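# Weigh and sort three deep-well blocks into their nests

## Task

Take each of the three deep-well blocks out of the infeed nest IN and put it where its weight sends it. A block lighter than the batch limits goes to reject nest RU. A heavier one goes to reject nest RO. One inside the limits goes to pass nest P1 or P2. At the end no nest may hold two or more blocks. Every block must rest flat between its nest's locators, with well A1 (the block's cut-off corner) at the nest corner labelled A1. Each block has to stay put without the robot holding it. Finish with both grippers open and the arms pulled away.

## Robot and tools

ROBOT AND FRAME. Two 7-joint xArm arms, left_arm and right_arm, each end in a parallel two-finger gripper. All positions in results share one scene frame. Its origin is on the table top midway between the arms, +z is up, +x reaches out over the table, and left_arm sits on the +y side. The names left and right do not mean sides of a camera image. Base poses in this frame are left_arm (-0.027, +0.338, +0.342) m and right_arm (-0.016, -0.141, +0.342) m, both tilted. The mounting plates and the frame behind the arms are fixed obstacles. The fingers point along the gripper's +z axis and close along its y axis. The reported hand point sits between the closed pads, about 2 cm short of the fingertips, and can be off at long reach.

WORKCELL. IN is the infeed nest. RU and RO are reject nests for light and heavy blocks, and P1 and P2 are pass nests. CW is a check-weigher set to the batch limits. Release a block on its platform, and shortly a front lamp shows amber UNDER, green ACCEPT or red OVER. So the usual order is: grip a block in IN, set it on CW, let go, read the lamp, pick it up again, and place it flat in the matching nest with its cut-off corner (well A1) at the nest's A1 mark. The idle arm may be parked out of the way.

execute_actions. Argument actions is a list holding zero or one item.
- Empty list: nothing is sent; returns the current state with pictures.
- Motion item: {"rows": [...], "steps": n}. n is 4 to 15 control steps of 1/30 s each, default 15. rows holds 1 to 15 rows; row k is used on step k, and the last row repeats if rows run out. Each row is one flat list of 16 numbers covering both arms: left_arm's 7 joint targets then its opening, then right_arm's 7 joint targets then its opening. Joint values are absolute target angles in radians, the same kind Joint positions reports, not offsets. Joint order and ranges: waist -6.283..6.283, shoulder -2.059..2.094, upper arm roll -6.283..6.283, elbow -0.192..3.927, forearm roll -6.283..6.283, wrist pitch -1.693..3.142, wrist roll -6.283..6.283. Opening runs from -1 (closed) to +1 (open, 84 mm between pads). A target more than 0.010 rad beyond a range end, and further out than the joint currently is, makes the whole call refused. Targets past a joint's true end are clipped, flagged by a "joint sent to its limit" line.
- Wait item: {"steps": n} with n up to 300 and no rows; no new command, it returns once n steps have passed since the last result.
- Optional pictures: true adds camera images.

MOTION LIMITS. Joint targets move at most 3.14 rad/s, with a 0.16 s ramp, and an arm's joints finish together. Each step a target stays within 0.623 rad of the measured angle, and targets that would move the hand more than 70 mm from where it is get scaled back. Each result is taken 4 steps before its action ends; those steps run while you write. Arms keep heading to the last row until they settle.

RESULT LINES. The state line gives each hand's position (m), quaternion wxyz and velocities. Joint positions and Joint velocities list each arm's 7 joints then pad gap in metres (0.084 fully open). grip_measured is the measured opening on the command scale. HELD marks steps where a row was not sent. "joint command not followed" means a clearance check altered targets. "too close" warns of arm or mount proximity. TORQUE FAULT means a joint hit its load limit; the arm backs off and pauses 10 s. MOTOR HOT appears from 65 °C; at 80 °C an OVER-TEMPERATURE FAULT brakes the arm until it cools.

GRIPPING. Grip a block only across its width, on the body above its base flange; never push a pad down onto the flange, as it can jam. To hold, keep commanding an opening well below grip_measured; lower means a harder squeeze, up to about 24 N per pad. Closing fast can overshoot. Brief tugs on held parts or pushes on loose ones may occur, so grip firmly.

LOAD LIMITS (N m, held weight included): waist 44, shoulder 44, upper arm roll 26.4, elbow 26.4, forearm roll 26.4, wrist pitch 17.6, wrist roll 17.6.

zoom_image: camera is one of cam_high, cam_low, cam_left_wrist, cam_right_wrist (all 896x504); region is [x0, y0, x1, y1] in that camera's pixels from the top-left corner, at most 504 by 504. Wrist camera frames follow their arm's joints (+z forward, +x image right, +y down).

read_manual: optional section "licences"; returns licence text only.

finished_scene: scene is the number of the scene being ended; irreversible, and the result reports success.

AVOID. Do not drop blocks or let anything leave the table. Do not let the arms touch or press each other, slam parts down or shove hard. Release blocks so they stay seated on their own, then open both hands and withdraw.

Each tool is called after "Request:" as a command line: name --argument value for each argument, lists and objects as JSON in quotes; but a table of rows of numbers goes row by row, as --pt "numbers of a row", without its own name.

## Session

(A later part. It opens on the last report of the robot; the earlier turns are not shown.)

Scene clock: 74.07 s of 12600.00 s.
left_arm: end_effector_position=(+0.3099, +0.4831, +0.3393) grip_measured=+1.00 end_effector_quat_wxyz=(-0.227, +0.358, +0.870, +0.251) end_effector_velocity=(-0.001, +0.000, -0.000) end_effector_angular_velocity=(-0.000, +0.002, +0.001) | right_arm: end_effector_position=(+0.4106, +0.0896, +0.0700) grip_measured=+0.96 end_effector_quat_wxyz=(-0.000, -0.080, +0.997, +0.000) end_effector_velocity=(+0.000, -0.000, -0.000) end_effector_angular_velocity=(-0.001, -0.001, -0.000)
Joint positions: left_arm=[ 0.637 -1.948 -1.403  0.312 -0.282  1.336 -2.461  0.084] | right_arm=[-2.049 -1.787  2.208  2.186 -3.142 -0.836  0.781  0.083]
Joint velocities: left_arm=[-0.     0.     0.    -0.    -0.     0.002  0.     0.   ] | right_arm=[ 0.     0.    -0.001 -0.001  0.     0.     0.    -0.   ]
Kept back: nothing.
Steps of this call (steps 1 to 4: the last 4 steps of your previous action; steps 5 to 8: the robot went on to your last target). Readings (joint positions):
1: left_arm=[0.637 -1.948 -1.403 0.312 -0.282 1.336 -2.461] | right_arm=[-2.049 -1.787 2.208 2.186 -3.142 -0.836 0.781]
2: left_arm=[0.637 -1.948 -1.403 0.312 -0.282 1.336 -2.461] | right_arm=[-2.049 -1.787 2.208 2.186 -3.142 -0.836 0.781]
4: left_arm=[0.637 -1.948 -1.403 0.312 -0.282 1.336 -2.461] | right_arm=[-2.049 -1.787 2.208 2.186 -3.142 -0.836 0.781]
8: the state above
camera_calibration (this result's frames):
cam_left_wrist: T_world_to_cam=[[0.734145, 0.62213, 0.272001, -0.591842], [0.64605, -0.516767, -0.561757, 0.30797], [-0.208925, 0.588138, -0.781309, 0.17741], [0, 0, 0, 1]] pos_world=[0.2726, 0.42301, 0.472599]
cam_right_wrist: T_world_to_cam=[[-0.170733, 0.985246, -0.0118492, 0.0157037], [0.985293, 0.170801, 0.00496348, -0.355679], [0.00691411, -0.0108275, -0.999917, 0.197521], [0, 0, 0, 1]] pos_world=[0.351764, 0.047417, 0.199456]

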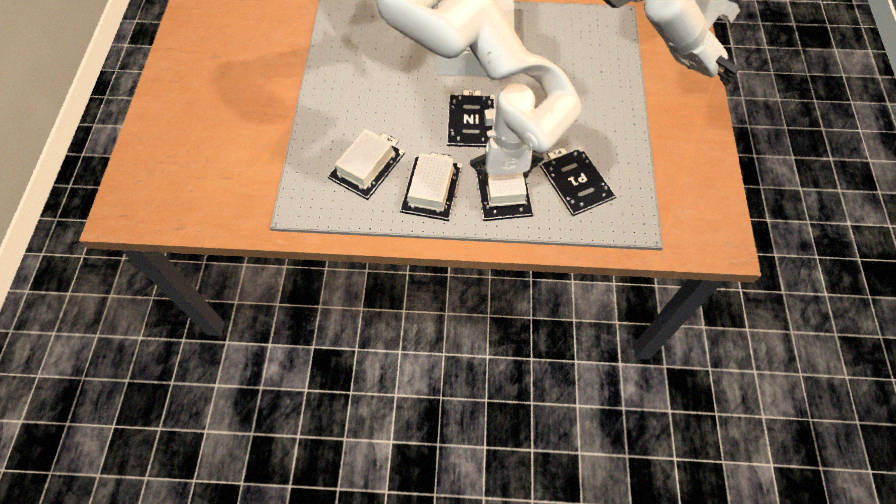

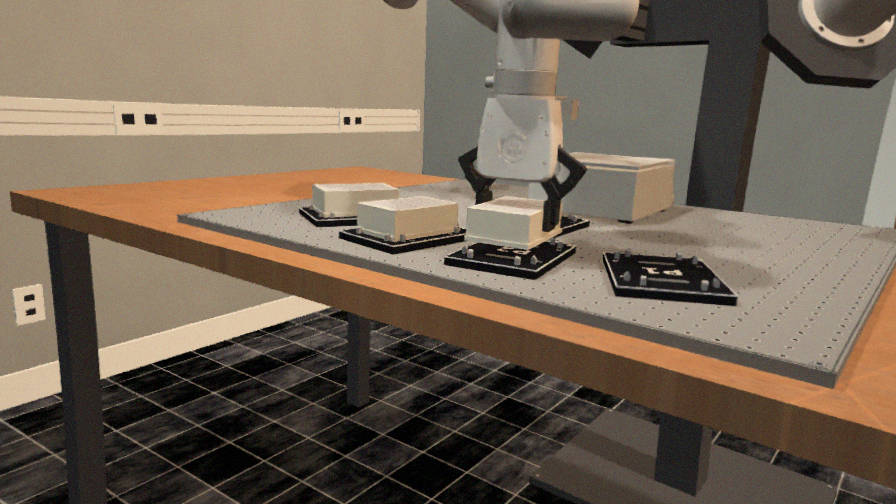

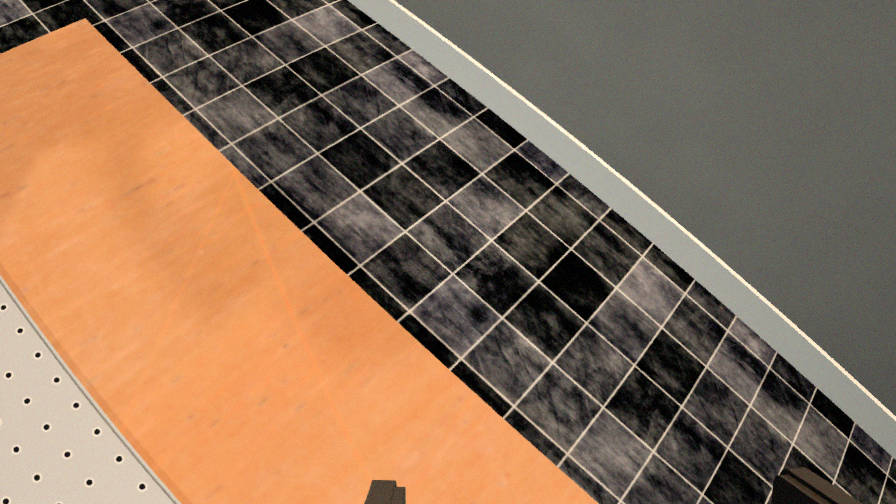

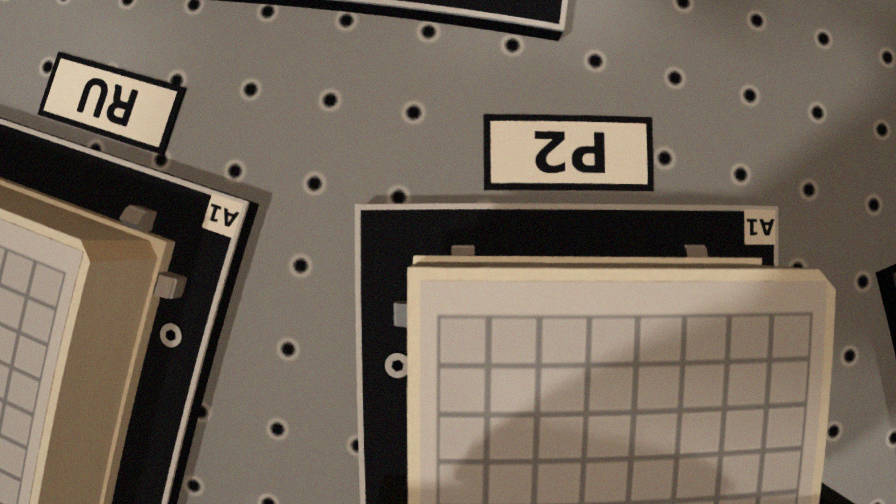

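Request:
execute_actions --actions '[{"rows":[[0.637,-1.948,-1.403,0.312,-0.282,1.336,-2.461,1,-2.0635,-1.792,2.2045,2.214,-3.1416,-0.8495,0.769,0]],"steps":15}]' --pictures true

Scene clock: 74.80 s of 12600.00 s.
left_arm: end_effector_position=(+0.3099, +0.4831, +0.3393) grip_measured=+1.00 end_effector_quat_wxyz=(-0.227, +0.358, +0.870, +0.251) end_effector_velocity=(-0.001, +0.000, -0.000) end_effector_angular_velocity=(+0.000, +0.003, -0.000) | right_arm: end_effector_position=(+0.4137, +0.0902, +0.0699) grip_measured=+0.96 end_effector_quat_wxyz=(-0.001, -0.084, +0.996, -0.000) end_effector_velocity=(-0.001, +0.001, +0.000) end_effector_angular_velocity=(+0.002, +0.002, +0.002)
Joint positions: left_arm=[ 0.637 -1.948 -1.403  0.312 -0.282  1.336 -2.461  0.084] | right_arm=[-2.063 -1.792  2.205  2.214 -3.142 -0.849  0.769  0.083]
Joint velocities: left_arm=[-0.     0.002 -0.001 -0.001 -0.     0.001 -0.    -0.   ] | right_arm=[ 0.001 -0.     0.003  0.     0.    -0.    -0.001  0.   ]
Steps of this call (steps 1 to 11: the robot went on to your last target; steps 12 to 22: the first 11 steps of this action). Readings (joint positions):
12: left_arm=[0.637 -1.948 -1.403 0.312 -0.282 1.336 -2.461] | right_arm=[-2.049 -1.787 2.208 2.187 -3.142 -0.836 0.780]
13: left_arm=[0.637 -1.948 -1.403 0.312 -0.282 1.336 -2.461] | right_arm=[-2.053 -1.789 2.208 2.195 -3.142 -0.840 0.777]
15: left_arm=[0.637 -1.948 -1.403 0.312 -0.282 1.336 -2.461] | right_arm=[-2.061 -1.791 2.205 2.210 -3.142 -0.847 0.771]
19: left_arm=[0.637 -1.948 -1.403 0.312 -0.282 1.336 -2.461] | right_arm=[-2.064 -1.792 2.204 2.214 -3.142 -0.849 0.769]
22: the state above
camera_calibration (this result's frames):
cam_left_wrist: T_world_to_cam=[[0.734145, 0.62213, 0.272002, -0.591842], [0.64605, -0.516767, -0.561757, 0.30797], [-0.208925, 0.588138, -0.781309, 0.17741], [0, 0, 0, 1]] pos_world=[0.2726, 0.42301, 0.472599]
cam_right_wrist: T_world_to_cam=[[-0.178261, 0.983909, -0.0120708, 0.0189312], [0.983962, 0.178325, 0.00440852, -0.358934], [0.00649011, -0.0110914, -0.999917, 0.197601], [0, 0, 0, 1]] pos_world=[0.35527, 0.0475719, 0.199396]

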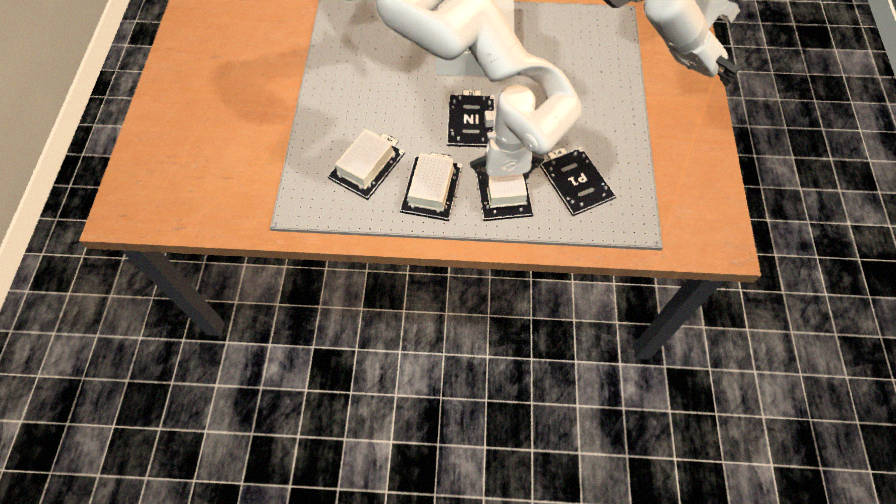

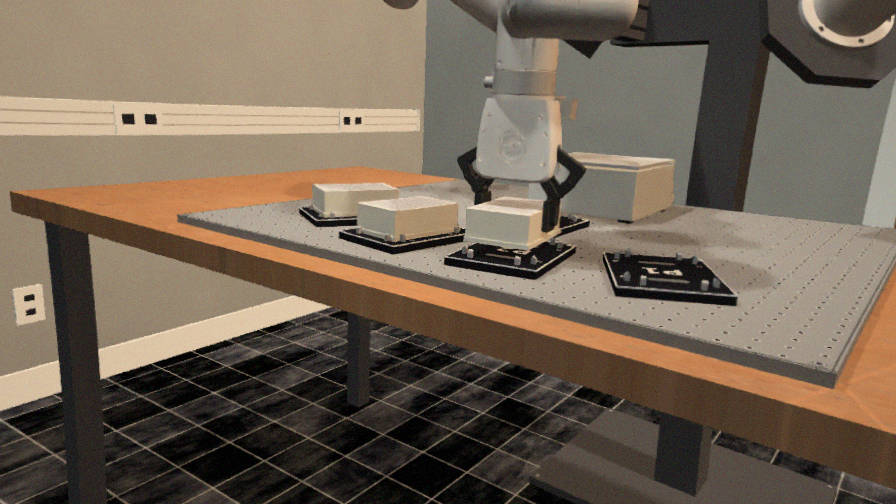

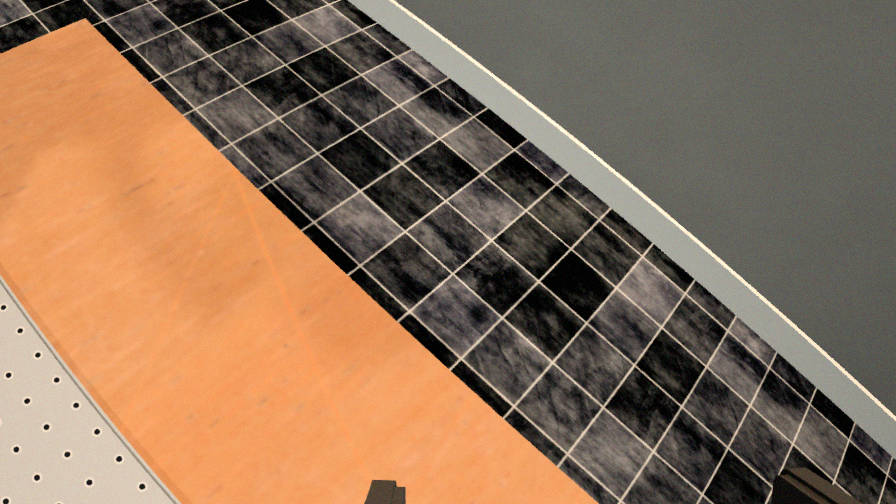

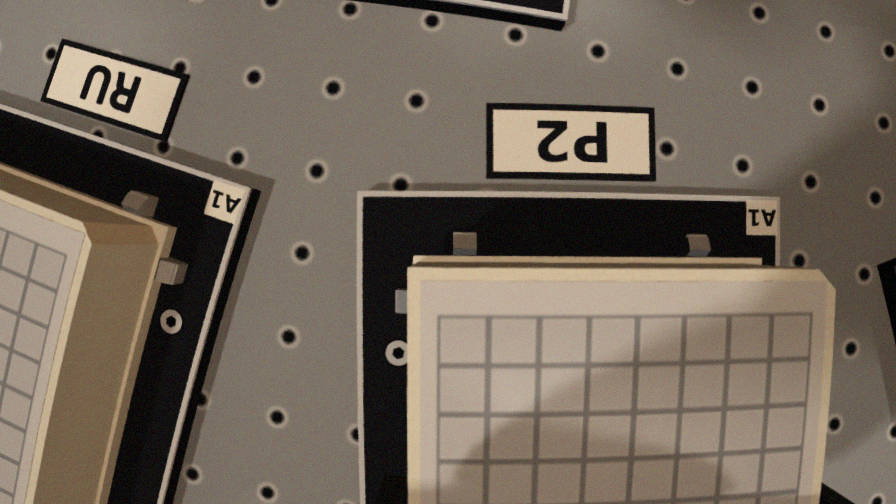

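Request:
execute_actions --actions '[{"rows":[[0.637,-1.948,-1.403,0.312,-0.282,1.336,-2.461,1,-2.0695,-1.7965,2.203,2.229,-3.1416,-0.857,0.773,0],[0.637,-1.948,-1.403,0.312,-0.282,1.336,-2.461,1,-2.0695,-1.7965,2.203,2.229,-3.1416,-0.857,0.773,0],[0.637,-1.948,-1.403,0.312,-0.282,1.336,-2.461,1,-2.079,-1.803,2.201,2.24,-3.1416,-0.857,0.773,0],[0.637,-1.948,-1.403,0.312,-0.282,1.336,-2.461,1,-2.089,-1.81,2.198,2.251,-3.1416,-0.857,0.773,0],[0.637,-1.948,-1.403,0.312,-0.282,1.336,-2.461,1,-2.098,-1.817,2.196,2.263,-3.1416,-0.857,0.773,0],[0.637,-1.948,-1.403,0.312,-0.282,1.336,-2.461,1,-2.108,-1.824,2.194,2.275,-3.1416,-0.857,0.773,0],[0.637,-1.948,-1.403,0.312,-0.282,1.336,-2.461,1,-2.118,-1.831,2.192,2.287,-3.1416,-0.858,0.773,0],[0.637,-1.948,-1.403,0.312,-0.282,1.336,-2.461,1,-2.127,-1.8375,2.1895,2.2995,-3.1416,-0.858,0.773,0]],"steps":15}]'

Request:
execute_actions --actions '[{"rows":[[0.637,-1.948,-1.403,0.312,-0.282,1.336,-2.461,1,-2.127,-1.8375,2.1895,2.2995,-3.1416,-0.858,0.773,1]],"steps":15}]' --pictures true

Scene clock: 75.57 s of 12600.00 s.
left_arm: end_effector_position=(+0.3099, +0.4831, +0.3393) grip_measured=+1.00 end_effector_quat_wxyz=(-0.227, +0.358, +0.870, +0.251) end_effector_velocity=(-0.000, -0.000, +0.000) end_effector_angular_velocity=(-0.001, +0.000, +0.001) | right_arm: end_effector_position=(+0.4138, +0.0909, +0.0504) grip_measured=+0.96 end_effector_quat_wxyz=(-0.001, -0.082, +0.997, -0.001) end_effector_velocity=(+0.014, +0.016, +0.006) end_effector_angular_velocity=(+0.035, -0.027, -0.006)
Joint positions: left_arm=[ 0.637 -1.948 -1.403  0.312 -0.282  1.336 -2.461  0.084] | right_arm=[-2.125 -1.836  2.19   2.296 -3.142 -0.859  0.773  0.083]
Joint velocities: left_arm=[ 0.     0.     0.002  0.001 -0.     0.002 -0.     0.   ] | right_arm=[-0.03  -0.019 -0.013  0.097  0.004 -0.018  0.001 -0.002]
Steps of this call (steps 1 to 4: the last 4 steps of your previous action; steps 5 to 12: the robot went on to your last target; steps 13 to 23: the first 11 steps of this action). Readings (joint positions):
13: left_arm=[0.637 -1.948 -1.403 0.312 -0.282 1.336 -2.461] | right_arm=[-2.064 -1.792 2.204 2.215 -3.142 -0.850 0.769]
14: left_arm=[0.637 -1.948 -1.403 0.312 -0.282 1.336 -2.461] | right_arm=[-2.066 -1.794 2.204 2.220 -3.142 -0.853 0.771]
16: left_arm=[0.637 -1.948 -1.403 0.312 -0.282 1.336 -2.461] | right_arm=[-2.072 -1.798 2.202 2.232 -3.142 -0.856 0.772]
20: left_arm=[0.637 -1.948 -1.403 0.312 -0.282 1.336 -2.461] | right_arm=[-2.106 -1.822 2.194 2.273 -3.142 -0.857 0.773]
23: the state above

Scene clock: 76.07 s of 12600.00 s.
left_arm: end_effector_position=(+0.3099, +0.4831, +0.3393) grip_measured=+1.00 end_effector_quat_wxyz=(-0.227, +0.358, +0.870, +0.251) end_effector_velocity=(+0.000, -0.000, +0.000) end_effector_angular_velocity=(-0.000, +0.000, -0.000) | right_arm: end_effector_position=(+0.4141, +0.0916, +0.0495) grip_measured=+1.00 end_effector_quat_wxyz=(-0.000, -0.082, +0.997, +0.000) end_effector_velocity=(+0.001, -0.000, +0.003) end_effector_angular_velocity=(-0.002, -0.001, +0.001)
Joint positions: left_arm=[ 0.637 -1.948 -1.403  0.312 -0.282  1.336 -2.461  0.084] | right_arm=[-2.127 -1.838  2.19   2.299 -3.141 -0.857  0.773  0.084]
Joint velocities: left_arm=[ 0.     0.    -0.     0.001 -0.     0.001 -0.     0.   ] | right_arm=[ 0.003  0.002 -0.     0.001 -0.002 -0.006 -0.    -0.   ]
Steps of this call (steps 1 to 4: the last 4 steps of your previous action; steps 5 to 15: the first 11 steps of this action). Readings (joint positions):
5: left_arm=[0.637 -1.948 -1.403 0.312 -0.282 1.336 -2.461] | right_arm=[-2.126 -1.837 2.189 2.299 -3.142 -0.860 0.773]
6: left_arm=[0.637 -1.948 -1.403 0.312 -0.282 1.336 -2.461] | right_arm=[-2.126 -1.837 2.189 2.299 -3.142 -0.860 0.773]
8: left_arm=[0.637 -1.948 -1.403 0.312 -0.282 1.336 -2.461] | right_arm=[-2.127 -1.837 2.189 2.299 -3.142 -0.858 0.773]
12: left_arm=[0.637 -1.948 -1.403 0.312 -0.282 1.336 -2.461] | right_arm=[-2.128 -1.838 2.190 2.299 -3.141 -0.856 0.773]
15: the state above
camera_calibration (this result's frames):
cam_left_wrist: T_world_to_cam=[[0.734146, 0.62213, 0.272001, -0.591842], [0.64605, -0.516767, -0.561757, 0.30797], [-0.208925, 0.588138, -0.781309, 0.17741], [0, 0, 0, 1]] pos_world=[0.2726, 0.42301, 0.472599]
cam_right_wrist: T_world_to_cam=[[-0.174851, 0.984531, -0.0111973, 0.0158174], [0.984572, 0.174912, 0.0047766, -0.359437], [0.00666126, -0.0101894, -0.999926, 0.177057], [0, 0, 0, 1]] pos_world=[0.355478, 0.0491013, 0.178938]

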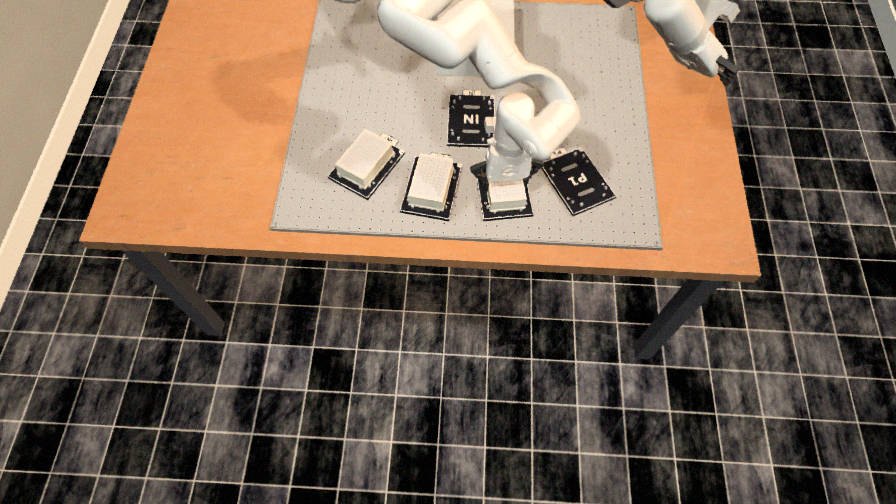

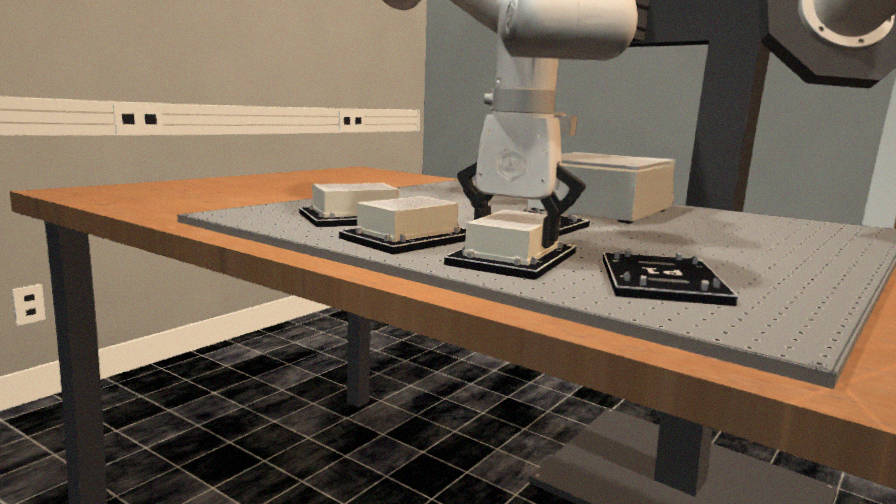

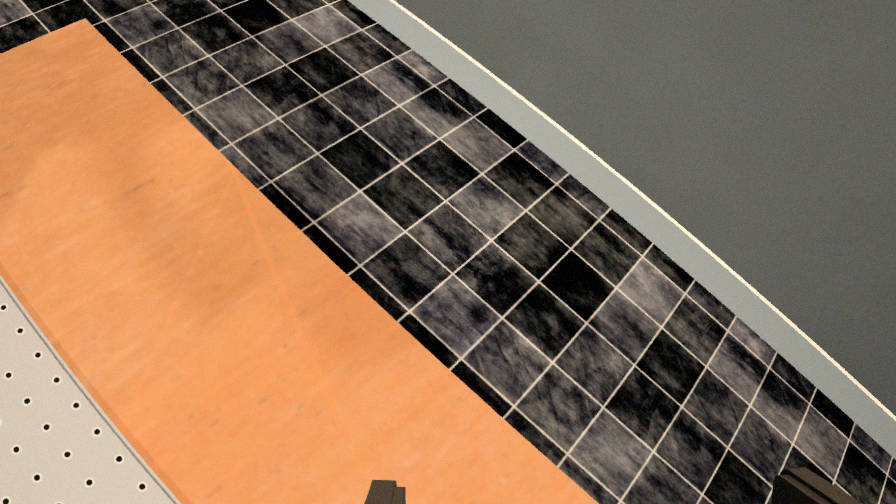

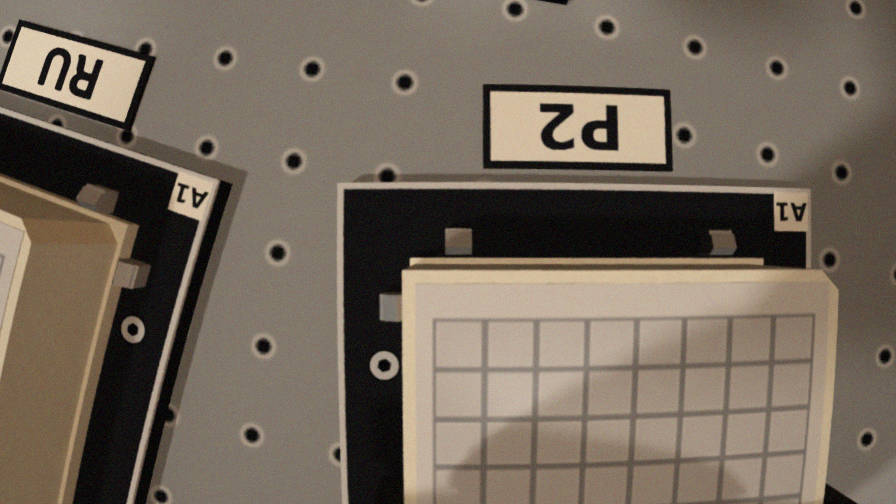

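Request:
execute_actions --actions '[{"rows":[[0.637,-1.948,-1.403,0.312,-0.282,1.336,-2.461,1,-2.121,-1.832,2.191,2.284,-3.1416,-0.85,0.772,1],[0.637,-1.948,-1.403,0.312,-0.282,1.336,-2.461,1,-2.121,-1.832,2.191,2.284,-3.1416,-0.85,0.772,1],[0.637,-1.948,-1.403,0.312,-0.282,1.336,-2.461,1,-2.121,-1.832,2.191,2.284,-3.1416,-0.85,0.772,1],[0.637,-1.948,-1.403,0.312,-0.282,1.336,-2.461,1,-2.107,-1.822,2.194,2.266,-3.1416,-0.85,0.772,1],[0.637,-1.948,-1.403,0.312,-0.282,1.336,-2.461,1,-2.092,-1.812,2.198,2.248,-3.1416,-0.85,0.772,1],[0.637,-1.948,-1.403,0.312,-0.282,1.336,-2.461,1,-2.078,-1.802,2.201,2.231,-3.1416,-0.85,0.772,1],[0.637,-1.948,-1.403,0.312,-0.282,1.336,-2.461,1,-2.0635,-1.792,2.2045,2.214,-3.1416,-0.85,0.772,1],[0.637,-1.948,-1.403,0.312,-0.282,1.336,-2.461,1,-2.05,-1.782,2.207,2.199,-3.1416,-0.851,0.772,1],[0.637,-1.948,-1.403,0.312,-0.282,1.336,-2.461,1,-2.037,-1.773,2.21,2.185,-3.1416,-0.853,0.772,1]],"steps":15}]'

Request:
execute_actions --actions '[{"rows":[[0.637,-1.948,-1.403,0.312,-0.282,1.336,-2.461,1,-1.9,-1.67,2.235,2.06,-3.1416,-0.89,0.772,1]],"steps":15}]' --pictures true

Scene clock: 76.80 s of 12600.00 s.
left_arm: end_effector_position=(+0.3099, +0.4831, +0.3393) grip_measured=+1.00 end_effector_quat_wxyz=(-0.227, +0.358, +0.870, +0.251) end_effector_velocity=(-0.000, +0.000, -0.000) end_effector_angular_velocity=(+0.001, +0.000, -0.000) | right_arm: end_effector_position=(+0.4149, +0.0909, +0.0788) grip_measured=+1.00 end_effector_quat_wxyz=(+0.001, -0.082, +0.997, +0.001) end_effector_velocity=(+0.032, +0.029, +0.122) end_effector_angular_velocity=(+0.072, -0.074, -0.002)
Joint positions: left_arm=[ 0.637 -1.948 -1.403  0.312 -0.282  1.336 -2.461  0.084] | right_arm=[-2.043 -1.777  2.208  2.195 -3.142 -0.853  0.772  0.084]
Joint velocities: left_arm=[-0.    -0.001 -0.001 -0.     0.     0.     0.    -0.   ] | right_arm=[ 0.249  0.181  0.035 -0.176 -0.002 -0.025 -0.     0.   ]
Steps of this call (steps 1 to 4: the last 4 steps of your previous action; steps 5 to 11: the robot went on to your last target; steps 12 to 22: the first 11 steps of this action). Readings (joint positions):
12: left_arm=[0.637 -1.948 -1.403 0.312 -0.282 1.336 -2.461] | right_arm=[-2.127 -1.837 2.190 2.299 -3.142 -0.857 0.773]
13: left_arm=[0.637 -1.948 -1.403 0.312 -0.282 1.336 -2.461] | right_arm=[-2.125 -1.836 2.190 2.294 -3.142 -0.855 0.773]
15: left_arm=[0.637 -1.948 -1.403 0.312 -0.282 1.336 -2.461] | right_arm=[-2.121 -1.832 2.191 2.285 -3.142 -0.851 0.772]
19: left_arm=[0.637 -1.948 -1.403 0.312 -0.282 1.336 -2.461] | right_arm=[-2.083 -1.806 2.201 2.234 -3.141 -0.850 0.772]
22: the state above

Scene clock: 77.30 s of 12600.00 s.
left_arm: end_effector_position=(+0.3099, +0.4831, +0.3393) grip_measured=+1.00 end_effector_quat_wxyz=(-0.227, +0.358, +0.870, +0.251) end_effector_velocity=(-0.000, +0.000, -0.000) end_effector_angular_velocity=(+0.001, +0.001, +0.001) | right_arm: end_effector_position=(+0.4131, +0.0930, +0.1440) grip_measured=+1.00 end_effector_quat_wxyz=(+0.001, -0.083, +0.997, +0.004) end_effector_velocity=(-0.051, -0.058, -0.086) end_effector_angular_velocity=(-0.161, +0.134, +0.005)
Joint positions: left_arm=[ 0.637 -1.948 -1.403  0.312 -0.282  1.336 -2.461  0.084] | right_arm=[-1.9   -1.67   2.235  2.06  -3.142 -0.89   0.772  0.084]
Joint velocities: left_arm=[-0.    -0.001 -0.001 -0.001 -0.     0.001  0.    -0.   ] | right_arm=[-0.093 -0.07   0.004 -0.097 -0.     0.004 -0.    -0.   ]
Steps of this call (steps 1 to 4: the last 4 steps of your previous action; steps 5 to 15: the first 11 steps of this action). Readings (joint positions):
5: left_arm=[0.637 -1.948 -1.403 0.312 -0.282 1.336 -2.461] | right_arm=[-2.036 -1.772 2.210 2.184 -3.142 -0.853 0.772]
6: left_arm=[0.637 -1.948 -1.403 0.312 -0.282 1.336 -2.461] | right_arm=[-2.030 -1.767 2.212 2.172 -3.142 -0.856 0.772]
8: left_arm=[0.637 -1.948 -1.403 0.312 -0.282 1.336 -2.461] | right_arm=[-1.973 -1.725 2.224 2.108 -3.142 -0.872 0.772]
12: left_arm=[0.637 -1.948 -1.403 0.312 -0.282 1.336 -2.461] | right_arm=[-1.891 -1.664 2.234 2.073 -3.142 -0.890 0.772]
15: the state above
camera_calibration (this result's frames):
cam_left_wrist: T_world_to_cam=[[0.734145, 0.62213, 0.272002, -0.591843], [0.64605, -0.516767, -0.561757, 0.30797], [-0.208925, 0.588138, -0.781309, 0.17741], [0, 0, 0, 1]] pos_world=[0.2726, 0.42301, 0.472599]
cam_right_wrist: T_world_to_cam=[[-0.177063, 0.984191, -0.00399278, 0.0152461], [0.984166, 0.177089, 0.00754495, -0.359646], [0.00813275, -0.00259363, -0.999964, 0.270237], [0, 0, 0, 1]] pos_world=[0.354453, 0.0493851, 0.273002]

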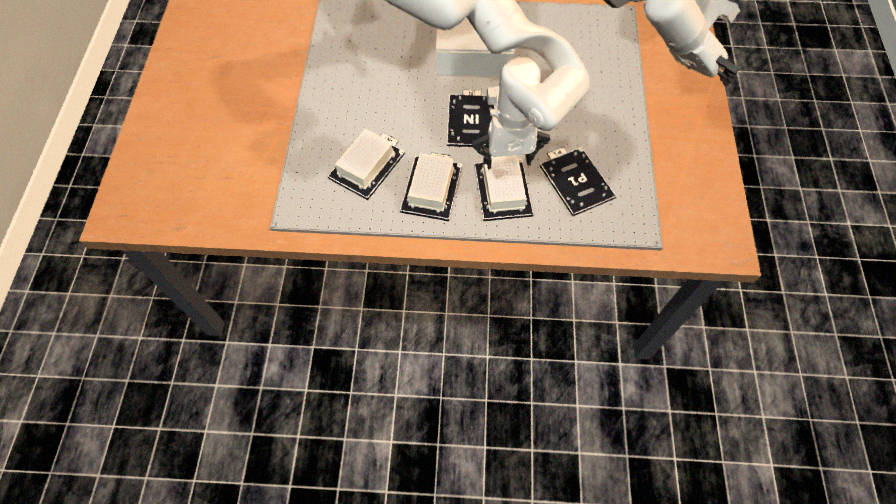

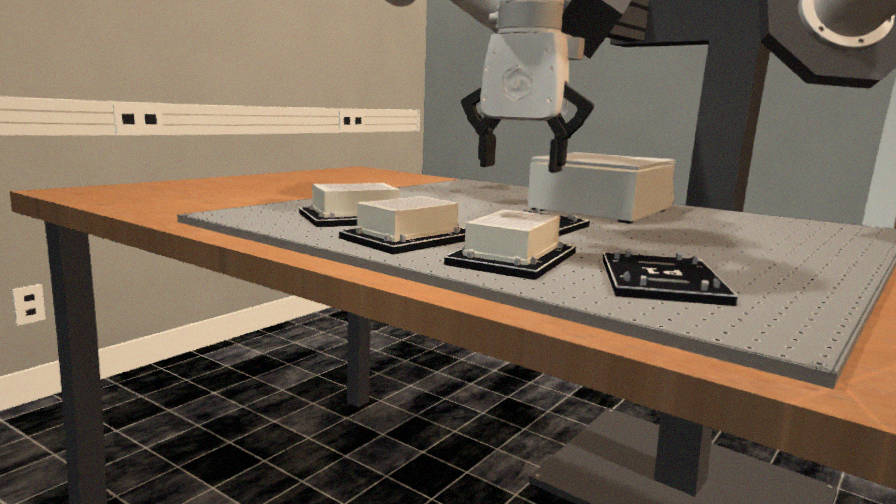

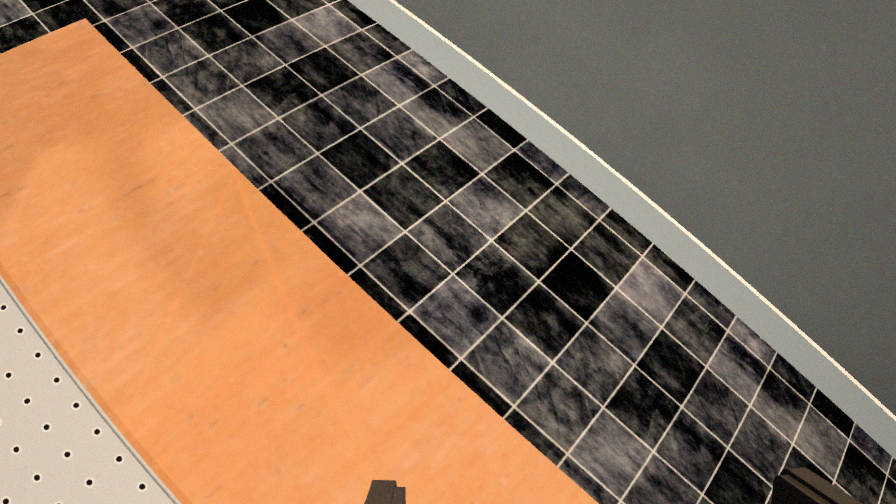

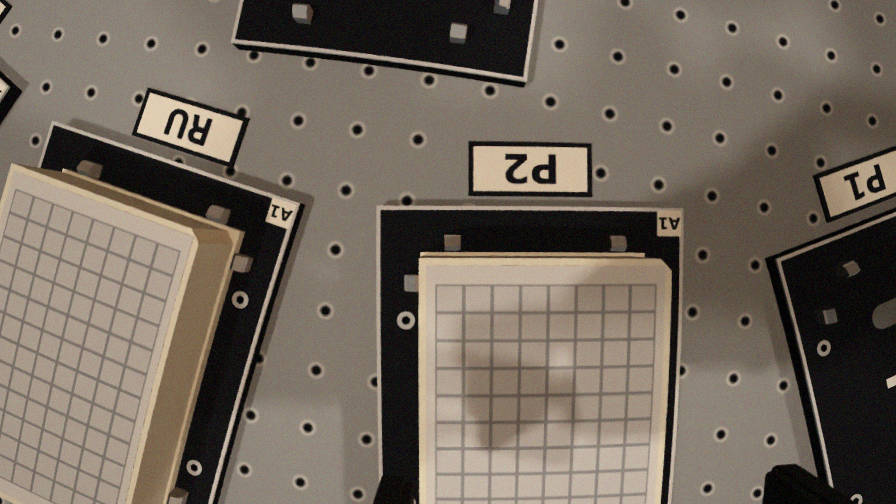

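Request:
zoom_image --camera "cam_low" --region '[290,170,600,290]'

Region (290, 170, 600, 290) of cam_low's 896x504 image, scaled by 1.626, with more detail than that image has; it fills the top 195 rows of this view, and the rest is white.

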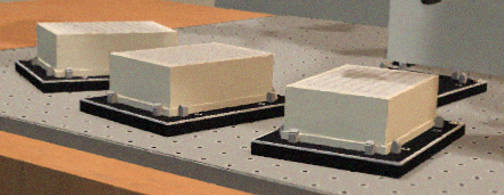

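Request:
finished_scene --scene 1

The scene is finished: the task was done.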